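# Close both cupboard doors fully with a mobile arm robot

## Task

Close both of the cupboard's doors completely, so they stay shut once the robot lets go. Swinging either door hard into its open or closed stop counts as failure, and so does the robot tipping over or being left leaning.

## Robot and tools

ROBOT. TidyBot++: a mobile base 0.54 m long, 0.50 m wide and 0.38 m tall on four driven casters, carrying one seven-joint arm with a two-finger gripper. The shoulder sits 0.12 m ahead of the base centre and 0.68 m above the floor. Segments: upper arm 0.42 m, forearm 0.31 m, hand 0.31 m from wrist to the hand point. It starts folded, hand down, wrist up to 0.08 m beyond the base front, elbow up to 1.15 m high. Cameras: base_camera (pinhole, 644x364 px) and wrist_camera (fisheye, 644x476 px, looking along the hand).

FRAMES. Base frame: origin on the floor below the base centre, x ahead, y to the left, z up. hand_pose is reported in it: the point halfway between the finger pads; the hand's own z runs out along the fingers and its y is the closing direction. Odometry frame is the base frame as it was when the scene began; base_odometry heading is in radians, left positive, within -3.142 to 3.142. base_tilt is in degrees, positive when leaning forward or right, with a fixed bias up to about 1 degree.

execute_actions. Arguments: actions, a list holding zero or one action; cameras, a list of names from base_camera, wrist_camera, all (omitted, null or ["all"] gives both; [] gives none). An empty actions list only reports state and images. An action may contain:
- base: exactly one relative move, counted from where the base last reported itself: translate_m (metres, forward positive, -2 to 2), strafe_m (metres, left positive, -2 to 2) or rotate_rad (radians, counter-clockwise from above positive, -6.3 to 6.3).
- joints: absolute targets by name, in radians: joint_1_rad (any angle; arm swing about vertical, positive is clockwise from above, opposite to heading), joint_2_rad shoulder (-2.249 to 2.249), joint_3_rad (any angle; upper-arm roll), joint_4_rad elbow (-2.579 to 2.579), joint_5_rad (any angle; forearm roll), joint_6_rad wrist (-2.099 to 2.099), joint_7_rad (any angle; hand roll, at 1.57 with hand down the fingers open left and right), and gripper_pos, a scale from 0 (open, about 85 mm gap) to 1 (closed, squeezing about 100 N per finger). Unbounded joints go the short way; turn in steps below half a turn.
- speeds: caps on top speed for this action only: translate_m and strafe_m 0.05 to 0.5 m/s, rotate_rad 0.1 to 1.57 rad/s (defaults are the maxima).
Unknown keys or out-of-range numbers get the call rejected with no motion. A base move needing more than 8.667 s at its top speed is rejected; any action ends after 15 s. Base and joints start together. Anything omitted may still be straining toward an earlier target.

ARM GEOMETRY. With joint_1_rad 0, joint_3_rad 3.14, joint_5_rad 0 (roughly the start), the arm stays in the vertical plane of base x. Tilt from vertical, forward positive: upper arm = joint_2_rad; forearm = joint_2_rad - joint_4_rad; hand = that minus joint_6_rad. Reach ahead of the shoulder is the sum of length x sin(tilt); height above it the sum of length x cos(tilt). A downward hand reaches at most about 0.94 m high, only near the base. Joints move up to 1.39 rad/s (1.22 for joints 5 to 7).

wait: seconds from 0 to 10; nothing new is commanded; returns the same report as an empty action.
zoom_image: camera (base_camera or wrist_camera) and region [x0, y0, x1, y1] in pixels of that camera's latest full image, origin top-left, at most 504 by 504.
finished_scene: scene, the integer of the scene now running. Irreversible; it reports whether the doors count as shut.

RESULT LINES. base_status and joint_status describe how each commanded motion finished: done; off_target (resting away from its target, possibly still pushing); contact_stop or time_out (target dropped, holding where it stopped; base only). A blocked base shoves until it times out and may still read done well short of the goal. joint command not followed with a cause line means a self-collision check held back all arm targets (gripper still moves); named joints then read not_followed and may be retried on later actions. on_its_own covers uncommanded motion. joint_positions, hand_pose, base_odometry, base_tilt, motor_effort (percent of maximum, bracket = peak in the action; biased and noisy) and Motor temperatures follow; pictures lists the image order. ARM HIT means the arm struck the base or itself. MOTOR HOT warns from 60 °C; at 75 °C an OVER-TEMPERATURE FAULT lets the arm sag, and unreached keys show limit_stop_at_motor_heat; resend them.

ACCURACY. Friction can leave joints short while still saying done, and hand_pose can be off by a centimetre or two; trust images. To correct, command each joint its previous target plus (desired minus measured). Odometry drifts a few centimetres and degrees over many moves, and counts slip as travel.

AVOID. Close doors with slow, controlled pushes so neither swings fast into its stop. Never keep driving while the arm is snagged on something about 0.8 m or higher: the robot can tip. Sideways force on a raised hand can lift wheels; retract the arm or back off to level it. Torque sensors stop the arm for 10 s if exceeded (joints 1-4: 104.5 N m, warning 56.7; joints 5-7: 51.3, warning 29.4), usually from driving the arm into an object. Avoid hard base pushes and holding loads long enough to heat motors. The doors must remain closed after the robot withdraws.

Each tool is called after "Request:" as a command line: name --argument value for each argument, lists and objects as JSON in quotes; but a table of rows of numbers goes row by row, as --pt "numbers of a row", without its own name.

## Session

Request:
execute_actions --actions '[]'

Scene clock: 0.00 s.
Motor temperatures (°C, as the motors report them): [35 33 29 31 35 38 38]
base_odometry: x=+0.000 y=+0.000 heading=+0.000 (m, m, rad; odometry frame)
base_tilt: forward=-0.2 right=-0.6 (deg)
base_status: not commanded
joint_positions: joint_1_rad=+0.034 joint_2_rad=-0.319 joint_3_rad=+3.123 joint_4_rad=-2.550 joint_5_rad=+0.019 joint_6_rad=-0.850 joint_7_rad=+1.603 gripper_pos=+0.000
joint_status: not commanded
motor_effort: joint_1_rad=+0 joint_2_rad=-1 joint_3_rad=+1 joint_4_rad=+11 joint_5_rad=+1 joint_6_rad=+0 joint_7_rad=+0 (%)
hand_pose: x=+0.2539 y=-0.0060 z=+0.5778 quat_wxyz=(+0.011, +0.999, +0.014, +0.030) (m; base frame)
pictures: base_camera, wrist_camera
Images, in order (width x height): base_camera 644x364, wrist_camera 644x476.

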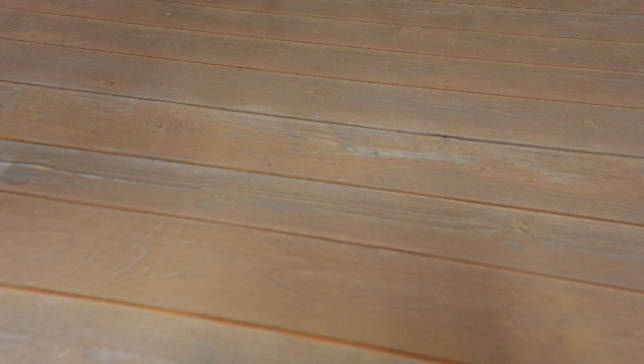

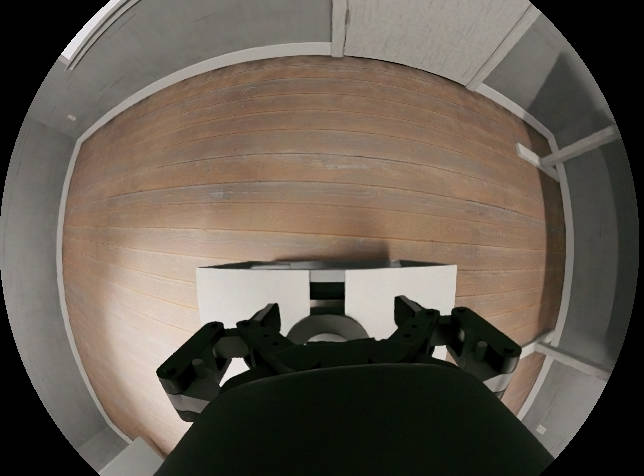

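Request:
execute_actions --actions '[{"base":{"rotate_rad":2.4},"joints":{"joint_6_rad":0.5,"gripper_pos":1}}]'

Scene clock: 17.63 s.
Motor temperatures (°C, as the motors report them): [35 33 29 31 35 38 38]
base_odometry: x=+0.000 y=+0.000 heading=+2.400 (m, m, rad; odometry frame)
base_tilt: forward=-0.2 right=-0.5 (deg)
base_status: done
joint_positions: joint_1_rad=+0.034 joint_2_rad=-0.319 joint_3_rad=+3.123 joint_4_rad=-2.547 joint_5_rad=+0.019 joint_6_rad=+0.494 joint_7_rad=+1.603 gripper_pos=+0.999
joint_status: all done
motor_effort: joint_1_rad=+0(2) joint_2_rad=-7(8) joint_3_rad=+1(2) joint_4_rad=+19(19) joint_5_rad=+0(0) joint_6_rad=+11(11) joint_7_rad=+0(0) (%)
hand_pose: x=+0.5430 y=-0.0021 z=+0.8390 quat_wxyz=(+0.020, +0.762, +0.017, +0.647) (m; base frame)
pictures: base_camera, wrist_camera
Images, in order (width x height): base_camera 644x364, wrist_camera 644x476.

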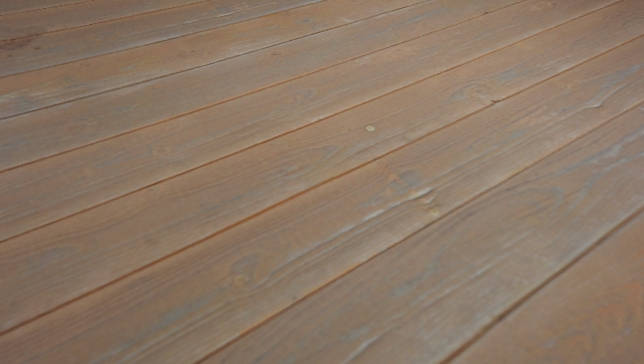

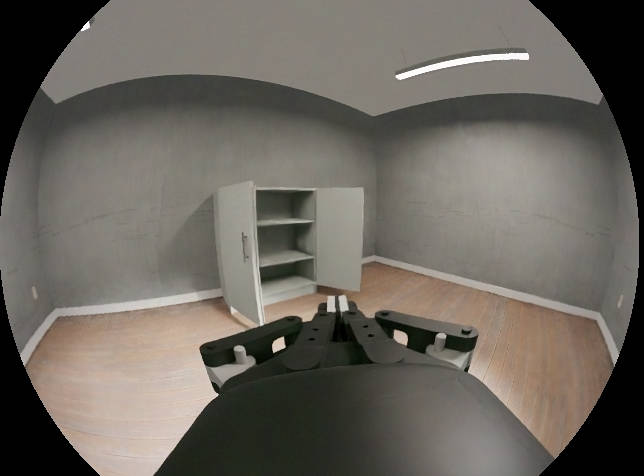

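Request:
execute_actions --actions '[{"base":{"rotate_rad":0.6}}]' --cameras '[]'

Request:
execute_actions --actions '[{"base":{"strafe_m":-1.0},"joints":{"joint_6_rad":0.2}}]'

Scene clock: 26.50 s.
Motor temperatures (°C, as the motors report them): [35 33 29 31 35 38 38]
base_odometry: x=+0.000 y=+0.000 heading=+2.999 (m, m, rad; odometry frame)
base_tilt: forward=-0.2 right=-0.5 (deg)
base_status: done
joint_positions: joint_1_rad=+0.034 joint_2_rad=-0.319 joint_3_rad=+3.123 joint_4_rad=-2.547 joint_5_rad=+0.019 joint_6_rad=+0.494 joint_7_rad=+1.603 gripper_pos=+0.999
joint_status: not commanded
motor_effort: joint_1_rad=+0(1) joint_2_rad=-7(8) joint_3_rad=+1(2) joint_4_rad=+19(19) joint_5_rad=+0(0) joint_6_rad=+10(11) joint_7_rad=+0(0) (%)
hand_pose: x=+0.5430 y=-0.0019 z=+0.8390 quat_wxyz=(+0.020, +0.762, +0.017, +0.647) (m; base frame)
pictures: none
No camera images: the call's "cameras" was empty. Leave "cameras" out to get every camera's image.

Scene clock: 29.87 s.
Motor temperatures (°C, as the motors report them): [35 33 29 31 35 38 38]
base_odometry: x=+0.141 y=+0.990 heading=+3.000 (m, m, rad; odometry frame)
base_tilt: forward=-0.2 right=-0.5 (deg)
base_status: done
joint_positions: joint_1_rad=+0.034 joint_2_rad=-0.319 joint_3_rad=+3.123 joint_4_rad=-2.553 joint_5_rad=+0.019 joint_6_rad=+0.208 joint_7_rad=+1.603 gripper_pos=+0.999
joint_status: all done
motor_effort: joint_1_rad=+0(1) joint_2_rad=-7(8) joint_3_rad=+1(2) joint_4_rad=+19(21) joint_5_rad=+0(1) joint_6_rad=+10(11) joint_7_rad=+0(0) (%)
hand_pose: x=+0.5140 y=-0.0035 z=+0.7506 quat_wxyz=(+0.019, +0.848, +0.017, +0.529) (m; base frame)
pictures: base_camera, wrist_camera
Images, in order (width x height): base_camera 644x364, wrist_camera 644x476.

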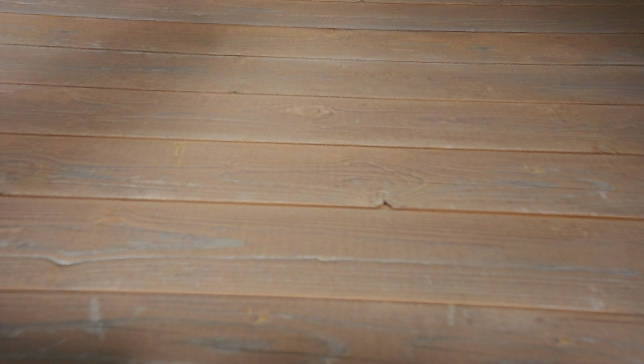

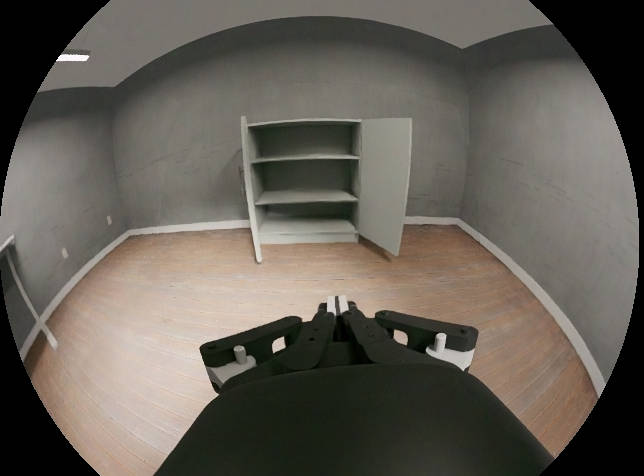

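Request:
execute_actions --actions '[{"base":{"strafe_m":-0.8},"joints":{"joint_1_rad":0,"joint_2_rad":0.5,"joint_4_rad":-1.7,"joint_6_rad":0.6}}]' --cameras '[]'

Request:
execute_actions --actions '[{"base":{"translate_m":0.75}}]'

Scene clock: 48.67 s.
Motor temperatures (°C, as the motors report them): [35 33 29 31 35 38 38]
base_odometry: x=+0.253 y=+1.783 heading=+3.001 (m, m, rad; odometry frame)
base_tilt: forward=-0.2 right=-0.5 (deg)
base_status: done
joint_positions: joint_1_rad=+0.012 joint_2_rad=+0.484 joint_3_rad=+3.123 joint_4_rad=-1.711 joint_5_rad=+0.019 joint_6_rad=+0.572 joint_7_rad=+1.603 gripper_pos=+0.999
joint_status: all done
motor_effort: joint_1_rad=+0(4) joint_2_rad=-38(40) joint_3_rad=-1(2) joint_4_rad=+19(20) joint_5_rad=+0(1) joint_6_rad=+11(11) joint_7_rad=+0(0) (%)
hand_pose: x=+0.8805 y=+0.0063 z=+0.8550 quat_wxyz=(+0.008, +0.725, +0.020, +0.689) (m; base frame)
pictures: none
No camera images: the call's "cameras" was empty. Leave "cameras" out to get every camera's image.

Scene clock: 51.53 s.
Motor temperatures (°C, as the motors report them): [35 33 29 32 35 38 38]
base_odometry: x=-0.490 y=+1.888 heading=+3.000 (m, m, rad; odometry frame)
base_tilt: forward=-0.2 right=-0.5 (deg)
base_status: done
joint_positions: joint_1_rad=+0.012 joint_2_rad=+0.485 joint_3_rad=+3.123 joint_4_rad=-1.707 joint_5_rad=+0.019 joint_6_rad=+0.575 joint_7_rad=+1.603 gripper_pos=+0.999
joint_status: not commanded
motor_effort: joint_1_rad=+0(1) joint_2_rad=-38(40) joint_3_rad=+0(1) joint_4_rad=+19(21) joint_5_rad=+0(0) joint_6_rad=+11(11) joint_7_rad=+0(0) (%)
hand_pose: x=+0.8815 y=+0.0065 z=+0.8568 quat_wxyz=(+0.008, +0.723, +0.020, +0.691) (m; base frame)
pictures: base_camera, wrist_camera
Images, in order (width x height): base_camera 644x364, wrist_camera 644x476.

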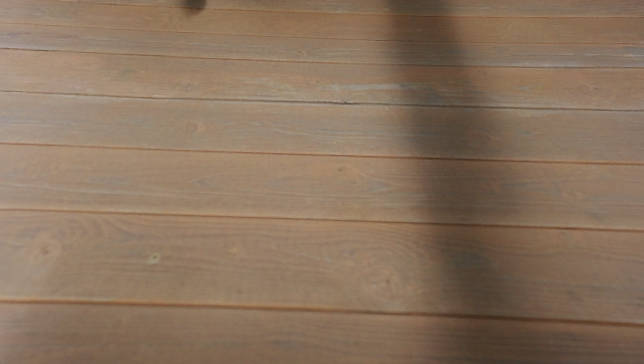

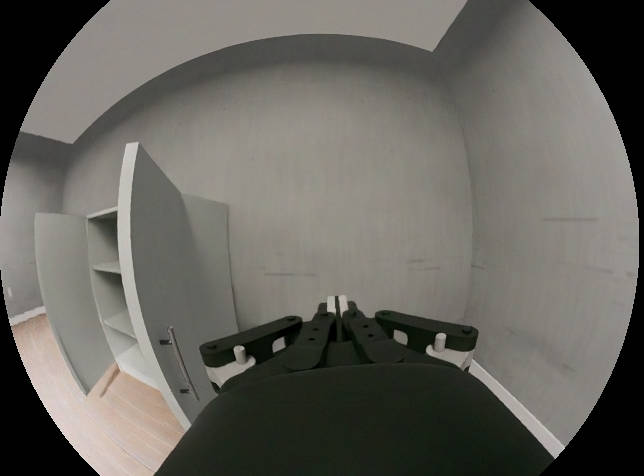

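Request:
execute_actions --actions '[{"base":{"translate_m":0.13}}]' --cameras '[]'

Request:
execute_actions --actions '[{"base":{"strafe_m":0.7},"speeds":{"strafe_m":0.09}}]'

Scene clock: 59.73 s.
Motor temperatures (°C, as the motors report them): [35 33 29 32 35 39 38]
base_odometry: x=-0.619 y=+1.907 heading=+3.000 (m, m, rad; odometry frame)
base_tilt: forward=-0.2 right=-0.5 (deg)
base_status: done
joint_positions: joint_1_rad=+0.012 joint_2_rad=+0.489 joint_3_rad=+3.123 joint_4_rad=-1.705 joint_5_rad=+0.019 joint_6_rad=+0.576 joint_7_rad=+1.603 gripper_pos=+0.999
joint_status: not commanded
motor_effort: joint_1_rad=+0(2) joint_2_rad=-38(40) joint_3_rad=+0(1) joint_4_rad=+19(20) joint_5_rad=+0(0) joint_6_rad=+10(11) joint_7_rad=+0(0) (%)
hand_pose: x=+0.8826 y=+0.0065 z=+0.8550 quat_wxyz=(+0.008, +0.724, +0.020, +0.690) (m; base frame)
pictures: none
No camera images: the call's "cameras" was empty. Leave "cameras" out to get every camera's image.

Scene clock: 68.07 s.
Motor temperatures (°C, as the motors report them): [35 33 29 32 35 39 38]
base_odometry: x=-0.718 y=+1.214 heading=+3.000 (m, m, rad; odometry frame)
base_tilt: forward=-0.2 right=-0.5 (deg)
base_status: done
joint_positions: joint_1_rad=-0.006 joint_2_rad=+0.505 joint_3_rad=+3.117 joint_4_rad=-1.690 joint_5_rad=+0.019 joint_6_rad=+0.615 joint_7_rad=+1.603 gripper_pos=+0.999
joint_status: not commanded
motor_effort: joint_1_rad=-1(25) joint_2_rad=-39(43) joint_3_rad=+0(17) joint_4_rad=+19(39) joint_5_rad=-1(4) joint_6_rad=+11(12) joint_7_rad=+0(3) (%)
hand_pose: x=+0.8882 y=+0.0238 z=+0.8638 quat_wxyz=(-0.001, +0.710, +0.026, +0.704) (m; base frame)
pictures: base_camera, wrist_camera
Images, in order (width x height): base_camera 644x364, wrist_camera 644x476.

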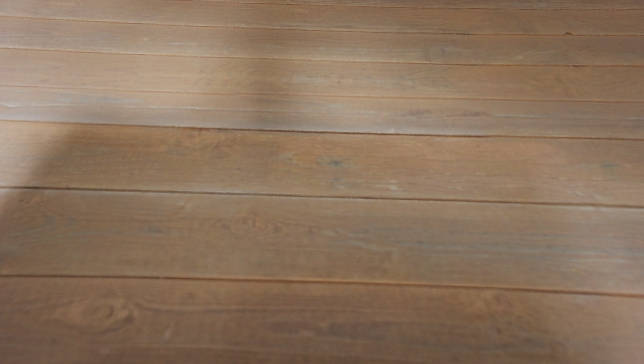

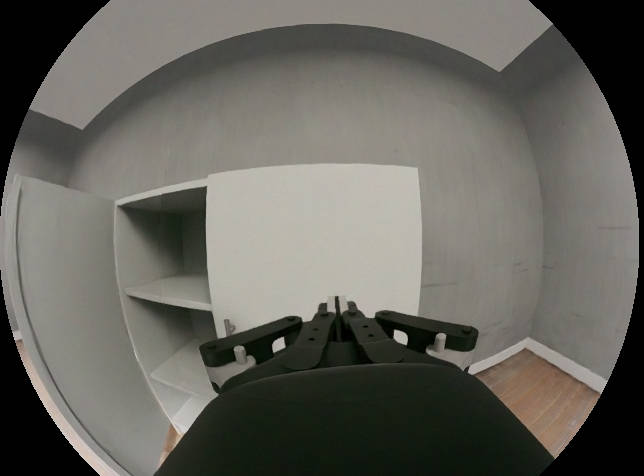

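Request:
execute_actions --actions '[{"base":{"translate_m":-0.33}}]' --cameras '[]'

Request:
execute_actions --actions '[{"base":{"strafe_m":0.85},"joints":{"joint_1_rad":0.2}}]'

Scene clock: 78.40 s.
Motor temperatures (°C, as the motors report them): [35 34 29 32 35 39 38]
base_odometry: x=-0.391 y=+1.167 heading=+3.000 (m, m, rad; odometry frame)
base_tilt: forward=-0.2 right=-0.5 (deg)
base_status: done
joint_positions: joint_1_rad=-0.006 joint_2_rad=+0.504 joint_3_rad=+3.117 joint_4_rad=-1.694 joint_5_rad=+0.019 joint_6_rad=+0.615 joint_7_rad=+1.603 gripper_pos=+0.999
joint_status: not commanded
motor_effort: joint_1_rad=+0(0) joint_2_rad=-39(42) joint_3_rad=+0(1) joint_4_rad=+19(20) joint_5_rad=+0(0) joint_6_rad=+11(11) joint_7_rad=+0(0) (%)
hand_pose: x=+0.8874 y=+0.0238 z=+0.8625 quat_wxyz=(-0.001, +0.711, +0.026, +0.703) (m; base frame)
pictures: none
No camera images: the call's "cameras" was empty. Leave "cameras" out to get every camera's image.

Scene clock: 81.47 s.
Motor temperatures (°C, as the motors report them): [35 34 29 32 35 39 38]
base_odometry: x=-0.511 y=+0.326 heading=+3.000 (m, m, rad; odometry frame)
base_tilt: forward=-0.2 right=-0.5 (deg)
base_status: done
joint_positions: joint_1_rad=+0.200 joint_2_rad=+0.504 joint_3_rad=+3.127 joint_4_rad=-1.694 joint_5_rad=+0.019 joint_6_rad=+0.615 joint_7_rad=+1.603 gripper_pos=+0.999
joint_status: all done
motor_effort: joint_1_rad=+0(6) joint_2_rad=-38(40) joint_3_rad=+0(3) joint_4_rad=+19(20) joint_5_rad=+0(1) joint_6_rad=+11(11) joint_7_rad=+0(0) (%)
hand_pose: x=+0.8750 y=-0.1399 z=+0.8623 quat_wxyz=(+0.076, +0.710, -0.048, +0.699) (m; base frame)
pictures: base_camera, wrist_camera
Images, in order (width x height): base_camera 644x364, wrist_camera 644x476.

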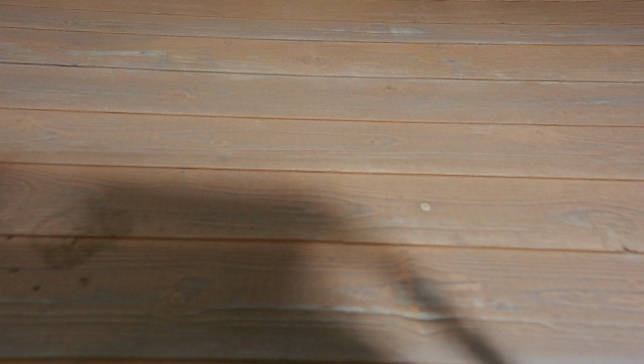

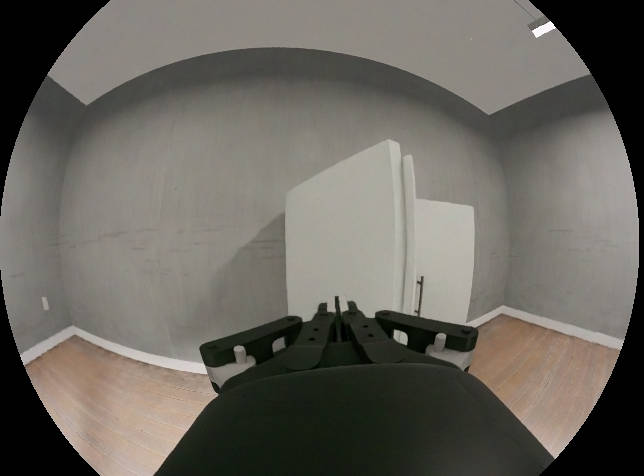

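Request:
execute_actions --actions '[{"base":{"strafe_m":-0.62},"joints":{"joint_1_rad":0,"joint_2_rad":0.82,"joint_4_rad":-1.88,"joint_6_rad":1.13,"gripper_pos":0}}]' --cameras '[]'

Request:
execute_actions --actions '[{"base":{"translate_m":0.38}}]'

Scene clock: 103.43 s.
Motor temperatures (°C, as the motors report them): [35 35 29 32 35 39 38]
base_odometry: x=-0.423 y=+0.939 heading=+3.000 (m, m, rad; odometry frame)
base_tilt: forward=-0.2 right=-0.5 (deg)
base_status: done
joint_positions: joint_1_rad=+0.004 joint_2_rad=+0.819 joint_3_rad=+3.124 joint_4_rad=-1.877 joint_5_rad=+0.019 joint_6_rad=+1.103 joint_7_rad=+1.603 gripper_pos=+0.000
joint_status: all done
motor_effort: joint_1_rad=+0(5) joint_2_rad=-41(46) joint_3_rad=+0(2) joint_4_rad=+14(19) joint_5_rad=+0(1) joint_6_rad=+11(12) joint_7_rad=+0(0) (%)
hand_pose: x=+0.8727 y=+0.0125 z=+0.6790 quat_wxyz=(+0.001, +0.715, +0.019, +0.699) (m; base frame)
pictures: none
No camera images: the call's "cameras" was empty. Leave "cameras" out to get every camera's image.

Scene clock: 105.53 s.
Motor temperatures (°C, as the motors report them): [35 35 29 32 35 39 38]
base_odometry: x=-0.799 y=+0.993 heading=+3.000 (m, m, rad; odometry frame)
base_tilt: forward=-0.2 right=-0.5 (deg)
base_status: done
joint_positions: joint_1_rad=+0.004 joint_2_rad=+0.819 joint_3_rad=+3.124 joint_4_rad=-1.877 joint_5_rad=+0.019 joint_6_rad=+1.104 joint_7_rad=+1.603 gripper_pos=+0.000
joint_status: not commanded
motor_effort: joint_1_rad=+0(1) joint_2_rad=-41(44) joint_3_rad=+0(1) joint_4_rad=+13(14) joint_5_rad=+0(0) joint_6_rad=+10(11) joint_7_rad=+0(0) (%)
hand_pose: x=+0.8727 y=+0.0125 z=+0.6794 quat_wxyz=(+0.001, +0.714, +0.019, +0.700) (m; base frame)
pictures: base_camera, wrist_camera
Images, in order (width x height): base_camera 644x364, wrist_camera 644x476.

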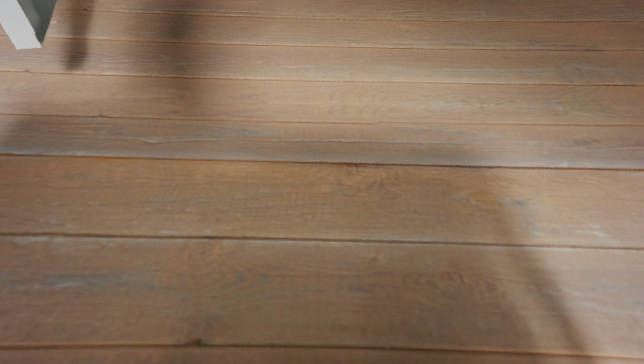

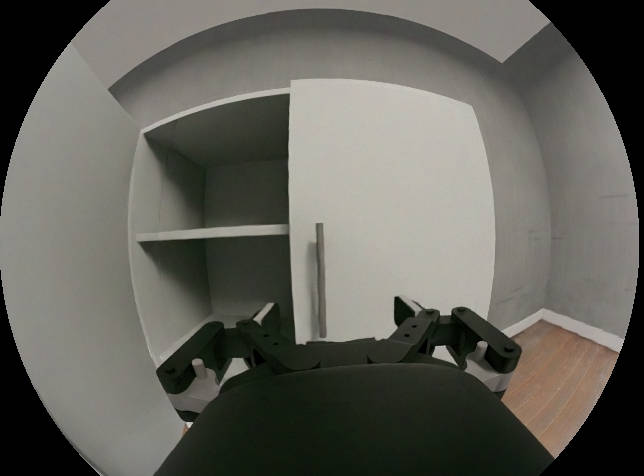

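Request:
execute_actions --actions '[{"base":{"translate_m":0.14},"joints":{"joint_1_rad":-0.025},"speeds":{"translate_m":0.1}}]' --cameras '["wrist_camera"]'

Scene clock: 112.47 s.
Motor temperatures (°C, as the motors report them): [35 35 29 32 35 39 38]
base_odometry: x=-0.938 y=+1.013 heading=+2.999 (m, m, rad; odometry frame)
base_tilt: forward=-0.2 right=-0.5 (deg)
base_status: done
joint_positions: joint_1_rad=-0.014 joint_2_rad=+0.819 joint_3_rad=+3.124 joint_4_rad=-1.878 joint_5_rad=+0.019 joint_6_rad=+1.104 joint_7_rad=+1.603 gripper_pos=+0.000
joint_status: all done
motor_effort: joint_1_rad=+0(3) joint_2_rad=-41(43) joint_3_rad=+0(1) joint_4_rad=+13(14) joint_5_rad=+0(1) joint_6_rad=+10(11) joint_7_rad=+0(0) (%)
hand_pose: x=+0.8722 y=+0.0266 z=+0.6793 quat_wxyz=(-0.006, +0.714, +0.025, +0.700) (m; base frame)
pictures: wrist_camera
Images, in order (width x height): wrist_camera 644x476.

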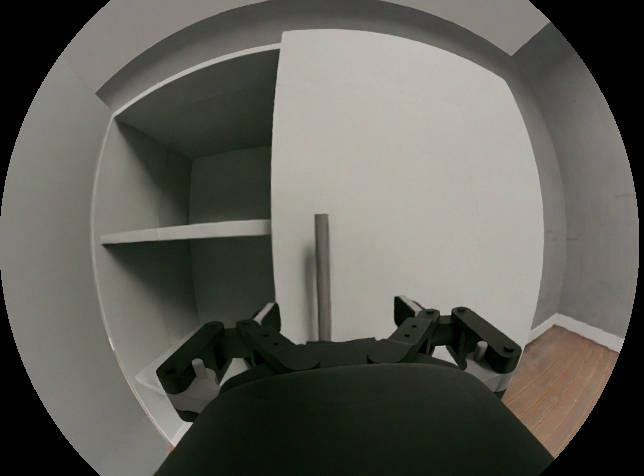

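Request:
execute_actions --actions '[{"base":{"translate_m":0.045},"joints":{"joint_1_rad":-0.04},"speeds":{"translate_m":0.05}}]' --cameras '[]'

Request:
execute_actions --actions '[{"joints":{"gripper_pos":1}}]' --cameras '["wrist_camera"]'

Request:
execute_actions --actions '[{"base":{"translate_m":-0.14},"speeds":{"translate_m":0.05}}]' --cameras '["wrist_camera"]'

Scene clock: 122.60 s.
Motor temperatures (°C, as the motors report them): [35 35 29 32 35 39 38]
base_odometry: x=-0.983 y=+1.020 heading=+2.999 (m, m, rad; odometry frame)
base_tilt: forward=-0.2 right=-0.5 (deg)
base_status: done
joint_positions: joint_1_rad=-0.027 joint_2_rad=+0.819 joint_3_rad=+3.124 joint_4_rad=-1.878 joint_5_rad=+0.019 joint_6_rad=+1.105 joint_7_rad=+1.603 gripper_pos=+0.000
joint_status: all done
motor_effort: joint_1_rad=+0(2) joint_2_rad=-41(43) joint_3_rad=+0(1) joint_4_rad=+13(14) joint_5_rad=+0(1) joint_6_rad=+10(11) joint_7_rad=+0(0) (%)
hand_pose: x=+0.8718 y=+0.0360 z=+0.6794 quat_wxyz=(-0.010, +0.714, +0.030, +0.700) (m; base frame)
pictures: none
No camera images: the call's "cameras" was empty. Leave "cameras" out to get every camera's image.

Scene clock: 123.70 s.
Motor temperatures (°C, as the motors report them): [35 35 29 32 35 39 38]
base_odometry: x=-0.983 y=+1.020 heading=+2.999 (m, m, rad; odometry frame)
base_tilt: forward=-0.2 right=-0.5 (deg)
base_status: not commanded
joint_positions: joint_1_rad=-0.032 joint_2_rad=+0.819 joint_3_rad=+3.122 joint_4_rad=-1.878 joint_5_rad=+0.019 joint_6_rad=+1.106 joint_7_rad=+1.603 gripper_pos=+0.893
joint_status: gripper_pos off_target (ended at +0.893, target +1.000)
motor_effort: joint_1_rad=+0(7) joint_2_rad=-41(42) joint_3_rad=+0(4) joint_4_rad=+15(15) joint_5_rad=+1(4) joint_6_rad=+11(11) joint_7_rad=+2(2) (%)
hand_pose: x=+0.8714 y=+0.0406 z=+0.6794 quat_wxyz=(-0.013, +0.714, +0.032, +0.700) (m; base frame)
pictures: wrist_camera
Images, in order (width x height): wrist_camera 644x476.

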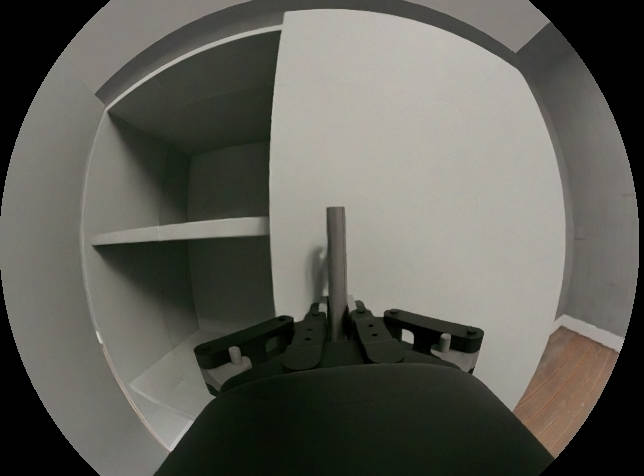

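Scene clock: 126.97 s.
Motor temperatures (°C, as the motors report them): [35 36 29 32 35 39 38]
base_odometry: x=-0.844 y=+1.000 heading=+2.998 (m, m, rad; odometry frame)
base_tilt: forward=-0.2 right=-0.5 (deg)
base_status: done
joint_positions: joint_1_rad=+0.010 joint_2_rad=+0.822 joint_3_rad=+3.146 joint_4_rad=-1.873 joint_5_rad=+0.010 joint_6_rad=+1.107 joint_7_rad=+1.603 gripper_pos=+0.894
joint_status: not commanded
motor_effort: joint_1_rad=-10(13) joint_2_rad=-42(49) joint_3_rad=-5(7) joint_4_rad=+11(14) joint_5_rad=+6(7) joint_6_rad=+11(16) joint_7_rad=+3(3) (%)
hand_pose: x=+0.8742 y=-0.0055 z=+0.6794 quat_wxyz=(+0.015, +0.713, +0.013, +0.701) (m; base frame)
pictures: wrist_camera
Images, in order (width x height): wrist_camera 644x476.

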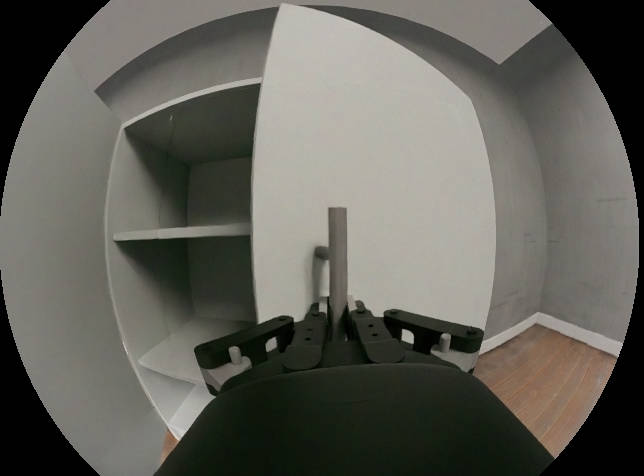

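Request:
execute_actions --actions '[{"base":{"translate_m":-0.07},"joints":{"joint_1_rad":0.08},"speeds":{"translate_m":0.05}}]' --cameras '[]'

Request:
execute_actions --actions '[{"joints":{"gripper_pos":0.6}}]' --cameras '[]'

Request:
execute_actions --actions '[{"base":{"translate_m":-0.36},"speeds":{"translate_m":0.25}}]' --cameras '["wrist_camera"]'

Request:
execute_actions --actions '[{"base":{"strafe_m":0.6},"joints":{"joint_1_rad":0.2,"joint_2_rad":0.5,"joint_4_rad":-1.7,"joint_6_rad":0.62,"gripper_pos":1}}]' --cameras '[]'

Request:
execute_actions --actions '[{"base":{"translate_m":0.27},"speeds":{"translate_m":0.15}}]' --cameras '["wrist_camera"]'

Request:
execute_actions --actions '[{"base":{"strafe_m":-0.23},"speeds":{"strafe_m":0.05}}]' --cameras '["wrist_camera"]'

Scene clock: 141.10 s.
Motor temperatures (°C, as the motors report them): [35 36 29 32 35 39 38]
base_odometry: x=-0.775 y=+0.990 heading=+2.998 (m, m, rad; odometry frame)
base_tilt: forward=-0.2 right=-0.5 (deg)
base_status: done
joint_positions: joint_1_rad=+0.097 joint_2_rad=+0.823 joint_3_rad=+3.129 joint_4_rad=-1.873 joint_5_rad=+0.010 joint_6_rad=+1.109 joint_7_rad=+1.603 gripper_pos=+0.896
joint_status: all done
motor_effort: joint_1_rad=-4(13) joint_2_rad=-42(49) joint_3_rad=-2(7) joint_4_rad=+12(15) joint_5_rad=+3(8) joint_6_rad=+12(15) joint_7_rad=+2(3) (%)
hand_pose: x=+0.8714 y=-0.0626 z=+0.6793 quat_wxyz=(+0.037, +0.713, -0.019, +0.700) (m; base frame)
pictures: none
No camera images: the call's "cameras" was empty. Leave "cameras" out to get every camera's image.

Scene clock: 141.90 s.
Motor temperatures (°C, as the motors report them): [35 36 29 32 35 39 38]
base_odometry: x=-0.775 y=+0.990 heading=+2.998 (m, m, rad; odometry frame)
base_tilt: forward=-0.2 right=-0.5 (deg)
base_status: not commanded
joint_positions: joint_1_rad=+0.090 joint_2_rad=+0.823 joint_3_rad=+3.129 joint_4_rad=-1.876 joint_5_rad=+0.010 joint_6_rad=+1.109 joint_7_rad=+1.603 gripper_pos=+0.600
joint_status: all done
motor_effort: joint_1_rad=+0(6) joint_2_rad=-42(43) joint_3_rad=+0(4) joint_4_rad=+13(13) joint_5_rad=+0(3) joint_6_rad=+11(11) joint_7_rad=+0(2) (%)
hand_pose: x=+0.8711 y=-0.0570 z=+0.6781 quat_wxyz=(+0.035, +0.714, -0.016, +0.700) (m; base frame)
pictures: none
No camera images: the call's "cameras" was empty. Leave "cameras" out to get every camera's image.

Scene clock: 144.20 s.
Motor temperatures (°C, as the motors report them): [35 36 29 32 35 39 38]
base_odometry: x=-0.418 y=+0.938 heading=+2.998 (m, m, rad; odometry frame)
base_tilt: forward=-0.2 right=-0.5 (deg)
base_status: done
joint_positions: joint_1_rad=+0.090 joint_2_rad=+0.823 joint_3_rad=+3.129 joint_4_rad=-1.877 joint_5_rad=+0.010 joint_6_rad=+1.109 joint_7_rad=+1.603 gripper_pos=+0.600
joint_status: not commanded
motor_effort: joint_1_rad=+0(2) joint_2_rad=-42(44) joint_3_rad=+0(2) joint_4_rad=+13(15) joint_5_rad=-1(1) joint_6_rad=+11(11) joint_7_rad=+0(0) (%)
hand_pose: x=+0.8709 y=-0.0570 z=+0.6778 quat_wxyz=(+0.035, +0.714, -0.016, +0.699) (m; base frame)
pictures: wrist_camera
Images, in order (width x height): wrist_camera 644x476.

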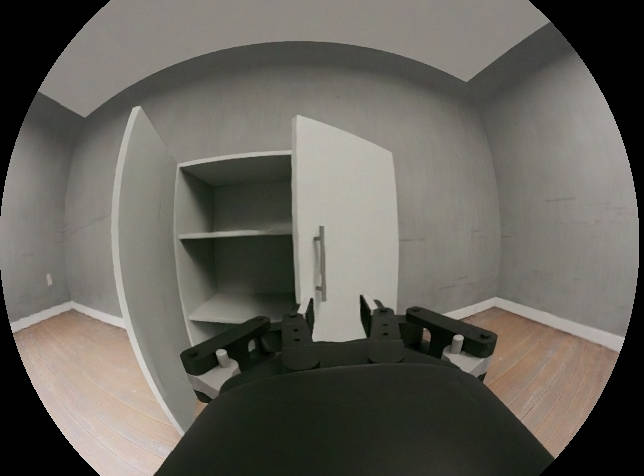

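Scene clock: 146.77 s.
Motor temperatures (°C, as the motors report them): [35 36 29 32 35 39 38]
base_odometry: x=-0.504 y=+0.345 heading=+2.998 (m, m, rad; odometry frame)
base_tilt: forward=-0.2 right=-0.5 (deg)
base_status: done
joint_positions: joint_1_rad=+0.197 joint_2_rad=+0.503 joint_3_rad=+3.127 joint_4_rad=-1.702 joint_5_rad=+0.010 joint_6_rad=+0.647 joint_7_rad=+1.603 gripper_pos=+0.999
joint_status: all done
motor_effort: joint_1_rad=+0(5) joint_2_rad=-38(45) joint_3_rad=+0(3) joint_4_rad=+19(19) joint_5_rad=+0(2) joint_6_rad=+11(12) joint_7_rad=+0(0) (%)
hand_pose: x=+0.8735 y=-0.1386 z=+0.8684 quat_wxyz=(+0.075, +0.701, -0.051, +0.708) (m; base frame)
pictures: none
No camera images: the call's "cameras" was empty. Leave "cameras" out to get every camera's image.

Scene clock: 149.23 s.
Motor temperatures (°C, as the motors report them): [35 36 29 32 35 39 38]
base_odometry: x=-0.772 y=+0.383 heading=+2.998 (m, m, rad; odometry frame)
base_tilt: forward=-0.2 right=-0.5 (deg)
base_status: done
joint_positions: joint_1_rad=+0.197 joint_2_rad=+0.503 joint_3_rad=+3.127 joint_4_rad=-1.702 joint_5_rad=+0.010 joint_6_rad=+0.646 joint_7_rad=+1.603 gripper_pos=+0.999
joint_status: not commanded
motor_effort: joint_1_rad=+0(2) joint_2_rad=-38(41) joint_3_rad=+0(1) joint_4_rad=+20(21) joint_5_rad=+0(0) joint_6_rad=+10(11) joint_7_rad=+0(0) (%)
hand_pose: x=+0.8735 y=-0.1386 z=+0.8679 quat_wxyz=(+0.075, +0.701, -0.051, +0.707) (m; base frame)
pictures: wrist_camera
Images, in order (width x height): wrist_camera 644x476.

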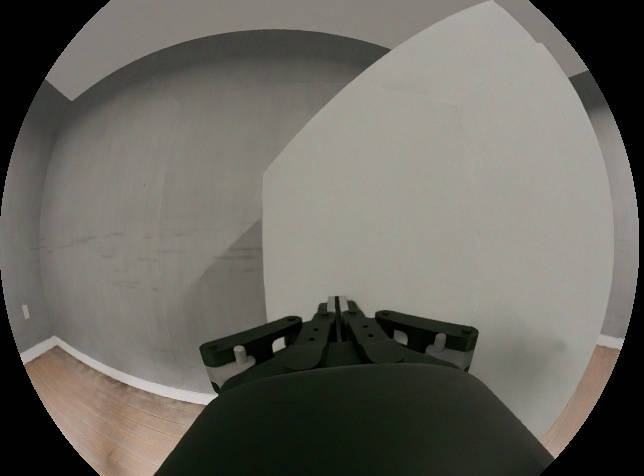

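Scene clock: 154.30 s.
Motor temperatures (°C, as the motors report them): [35 36 29 32 35 39 38]
base_odometry: x=-0.739 y=+0.611 heading=+2.999 (m, m, rad; odometry frame)
base_tilt: forward=-0.2 right=-0.5 (deg)
base_status: done
joint_positions: joint_1_rad=+0.198 joint_2_rad=+0.503 joint_3_rad=+3.126 joint_4_rad=-1.702 joint_5_rad=+0.010 joint_6_rad=+0.646 joint_7_rad=+1.603 gripper_pos=+0.999
joint_status: not commanded
motor_effort: joint_1_rad=+0(4) joint_2_rad=-38(39) joint_3_rad=+0(2) joint_4_rad=+20(20) joint_5_rad=+0(1) joint_6_rad=+11(11) joint_7_rad=+0(0) (%)
hand_pose: x=+0.8736 y=-0.1382 z=+0.8679 quat_wxyz=(+0.075, +0.701, -0.051, +0.707) (m; base frame)
pictures: wrist_camera
Images, in order (width x height): wrist_camera 644x476.

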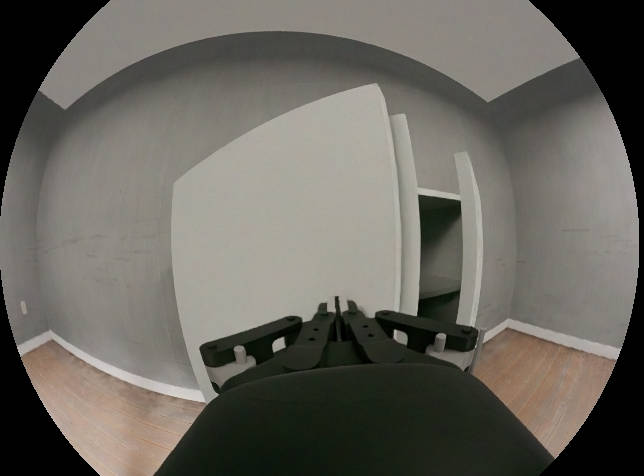

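Request:
execute_actions --actions '[{"base":{"translate_m":0.32},"speeds":{"translate_m":0.05}}]' --cameras '["wrist_camera"]'

Request:
execute_actions --actions '[{"base":{"translate_m":-0.33}}]' --cameras '["wrist_camera"]'

Scene clock: 167.73 s.
Motor temperatures (°C, as the motors report them): [35 37 29 32 35 39 38]
base_odometry: x=-1.055 y=+0.656 heading=+2.999 (m, m, rad; odometry frame)
base_tilt: forward=-0.2 right=-0.5 (deg)
base_status: done
joint_positions: joint_1_rad=+0.207 joint_2_rad=+0.416 joint_3_rad=+3.126 joint_4_rad=-1.810 joint_5_rad=+0.010 joint_6_rad=+0.631 joint_7_rad=+1.603 gripper_pos=+0.999
joint_status: not commanded
motor_effort: joint_1_rad=-4(5) joint_2_rad=-18(40) joint_3_rad=-2(2) joint_4_rad=+39(41) joint_5_rad=+1(1) joint_6_rad=+13(14) joint_7_rad=+0(0) (%)
hand_pose: x=+0.8362 y=-0.1380 z=+0.8675 quat_wxyz=(+0.077, +0.714, -0.055, +0.694) (m; base frame)
pictures: wrist_camera
Images, in order (width x height): wrist_camera 644x476.

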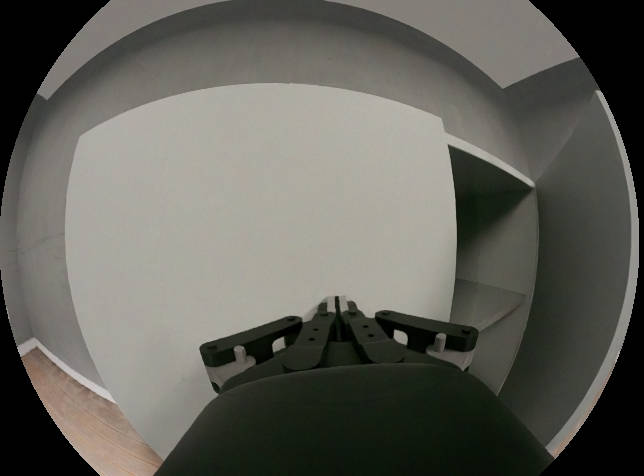

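Scene clock: 169.83 s.
Motor temperatures (°C, as the motors report them): [35 37 29 32 35 39 38]
base_odometry: x=-0.728 y=+0.609 heading=+2.999 (m, m, rad; odometry frame)
base_tilt: forward=-0.2 right=-0.5 (deg)
base_status: done
joint_positions: joint_1_rad=+0.204 joint_2_rad=+0.498 joint_3_rad=+3.125 joint_4_rad=-1.695 joint_5_rad=+0.010 joint_6_rad=+0.629 joint_7_rad=+1.603 gripper_pos=+0.999
joint_status: not commanded
motor_effort: joint_1_rad=+0(4) joint_2_rad=-39(41) joint_3_rad=+0(2) joint_4_rad=+19(38) joint_5_rad=+0(1) joint_6_rad=+11(14) joint_7_rad=+0(0) (%)
hand_pose: x=+0.8731 y=-0.1430 z=+0.8701 quat_wxyz=(+0.076, +0.703, -0.053, +0.705) (m; base frame)
pictures: wrist_camera
Images, in order (width x height): wrist_camera 644x476.

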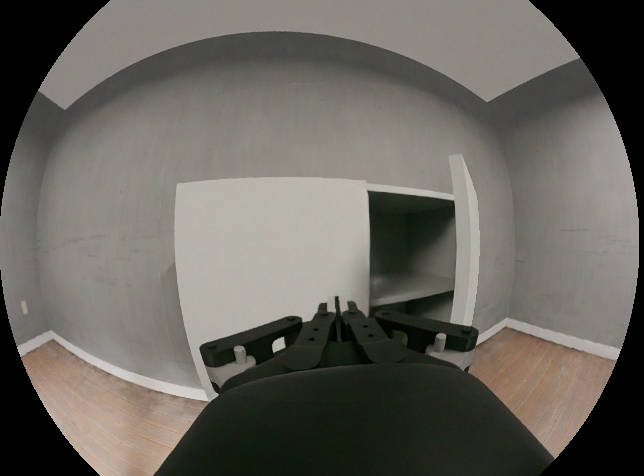

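Request:
execute_actions --actions '[{"base":{"translate_m":-0.07},"joints":{"joint_1_rad":0}}]' --cameras '[]'

Request:
execute_actions --actions '[{"base":{"strafe_m":-0.45}}]' --cameras '["wrist_camera"]'

Request:
execute_actions --actions '[{"base":{"translate_m":0.37},"speeds":{"translate_m":0.05}}]' --cameras '["wrist_camera"]'

Request:
execute_actions --actions '[{"base":{"translate_m":-0.15}}]' --cameras '["wrist_camera"]'

Scene clock: 180.20 s.
Motor temperatures (°C, as the motors report them): [35 37 29 32 35 39 38]
base_odometry: x=-0.659 y=+0.600 heading=+2.999 (m, m, rad; odometry frame)
base_tilt: forward=-0.2 right=-0.5 (deg)
base_status: done
joint_positions: joint_1_rad=-0.002 joint_2_rad=+0.498 joint_3_rad=+3.121 joint_4_rad=-1.696 joint_5_rad=+0.010 joint_6_rad=+0.629 joint_7_rad=+1.603 gripper_pos=+0.999
joint_status: all done
motor_effort: joint_1_rad=+0(4) joint_2_rad=-38(41) joint_3_rad=+0(2) joint_4_rad=+19(20) joint_5_rad=+0(0) joint_6_rad=+11(11) joint_7_rad=+0(0) (%)
hand_pose: x=+0.8862 y=+0.0168 z=+0.8699 quat_wxyz=(+0.002, +0.705, +0.020, +0.709) (m; base frame)
pictures: none
No camera images: the call's "cameras" was empty. Leave "cameras" out to get every camera's image.

Scene clock: 182.47 s.
Motor temperatures (°C, as the motors report them): [35 37 29 32 35 39 38]
base_odometry: x=-0.594 y=+1.045 heading=+2.998 (m, m, rad; odometry frame)
base_tilt: forward=-0.2 right=-0.5 (deg)
base_status: done
joint_positions: joint_1_rad=+0.006 joint_2_rad=+0.498 joint_3_rad=+3.123 joint_4_rad=-1.696 joint_5_rad=+0.010 joint_6_rad=+0.629 joint_7_rad=+1.603 gripper_pos=+0.999
joint_status: not commanded
motor_effort: joint_1_rad=+0(4) joint_2_rad=-38(39) joint_3_rad=+0(2) joint_4_rad=+20(20) joint_5_rad=+0(0) joint_6_rad=+10(11) joint_7_rad=+0(0) (%)
hand_pose: x=+0.8864 y=+0.0098 z=+0.8698 quat_wxyz=(+0.005, +0.705, +0.017, +0.709) (m; base frame)
pictures: wrist_camera
Images, in order (width x height): wrist_camera 644x476.

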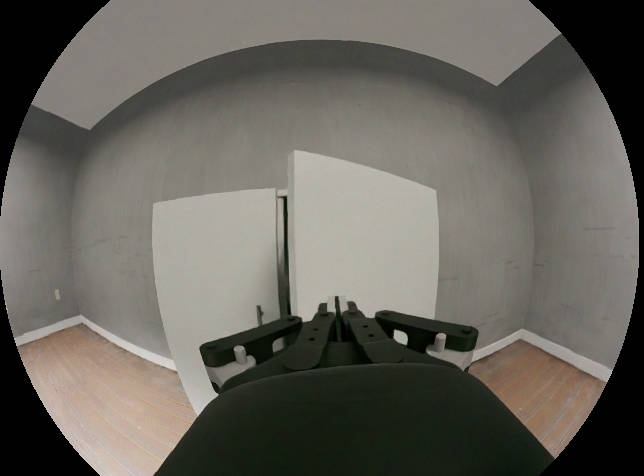

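Scene clock: 190.33 s.
Motor temperatures (°C, as the motors report them): [35 37 29 32 35 39 38]
base_odometry: x=-0.961 y=+1.098 heading=+2.998 (m, m, rad; odometry frame)
base_tilt: forward=-0.2 right=-0.5 (deg)
base_status: done
joint_positions: joint_1_rad=+0.006 joint_2_rad=+0.498 joint_3_rad=+3.123 joint_4_rad=-1.696 joint_5_rad=+0.010 joint_6_rad=+0.629 joint_7_rad=+1.603 gripper_pos=+0.999
joint_status: not commanded
motor_effort: joint_1_rad=+0(2) joint_2_rad=-39(41) joint_3_rad=+0(1) joint_4_rad=+19(20) joint_5_rad=+0(1) joint_6_rad=+11(11) joint_7_rad=+0(0) (%)
hand_pose: x=+0.8863 y=+0.0098 z=+0.8695 quat_wxyz=(+0.005, +0.705, +0.017, +0.709) (m; base frame)
pictures: wrist_camera
Images, in order (width x height): wrist_camera 644x476.

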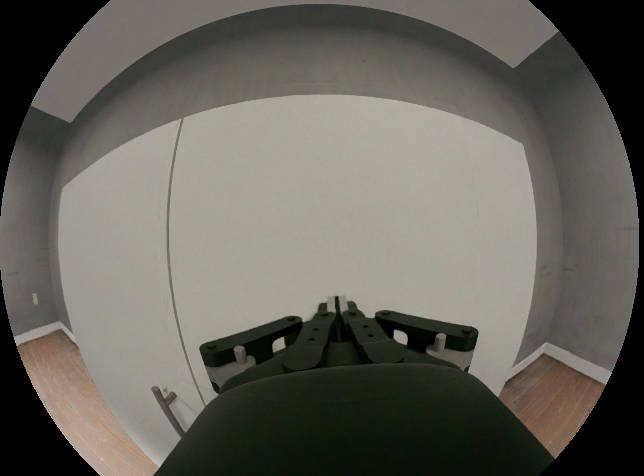

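Scene clock: 191.80 s.
Motor temperatures (°C, as the motors report them): [35 37 29 32 35 39 38]
base_odometry: x=-0.812 y=+1.077 heading=+2.997 (m, m, rad; odometry frame)
base_tilt: forward=-0.2 right=-0.5 (deg)
base_status: done
joint_positions: joint_1_rad=+0.005 joint_2_rad=+0.498 joint_3_rad=+3.123 joint_4_rad=-1.697 joint_5_rad=+0.010 joint_6_rad=+0.629 joint_7_rad=+1.603 gripper_pos=+0.999
joint_status: not commanded
motor_effort: joint_1_rad=+0(3) joint_2_rad=-38(42) joint_3_rad=+0(2) joint_4_rad=+20(21) joint_5_rad=+0(0) joint_6_rad=+11(11) joint_7_rad=+0(0) (%)
hand_pose: x=+0.8862 y=+0.0101 z=+0.8693 quat_wxyz=(+0.005, +0.705, +0.017, +0.709) (m; base frame)
pictures: wrist_camera
Images, in order (width x height): wrist_camera 644x476.

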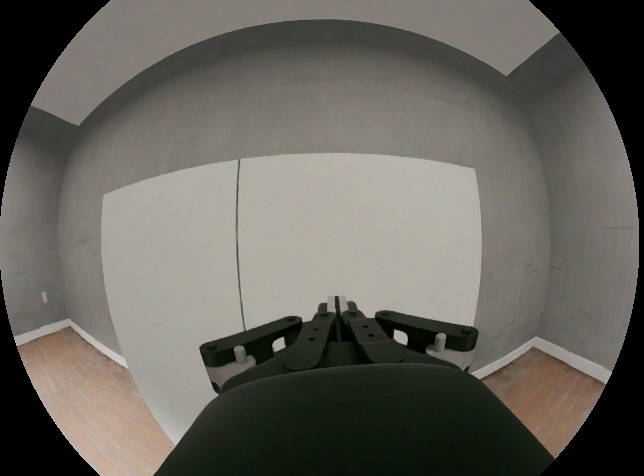

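Flush.

Request:
finished_scene --scene 1

The scene is finished: the task was done.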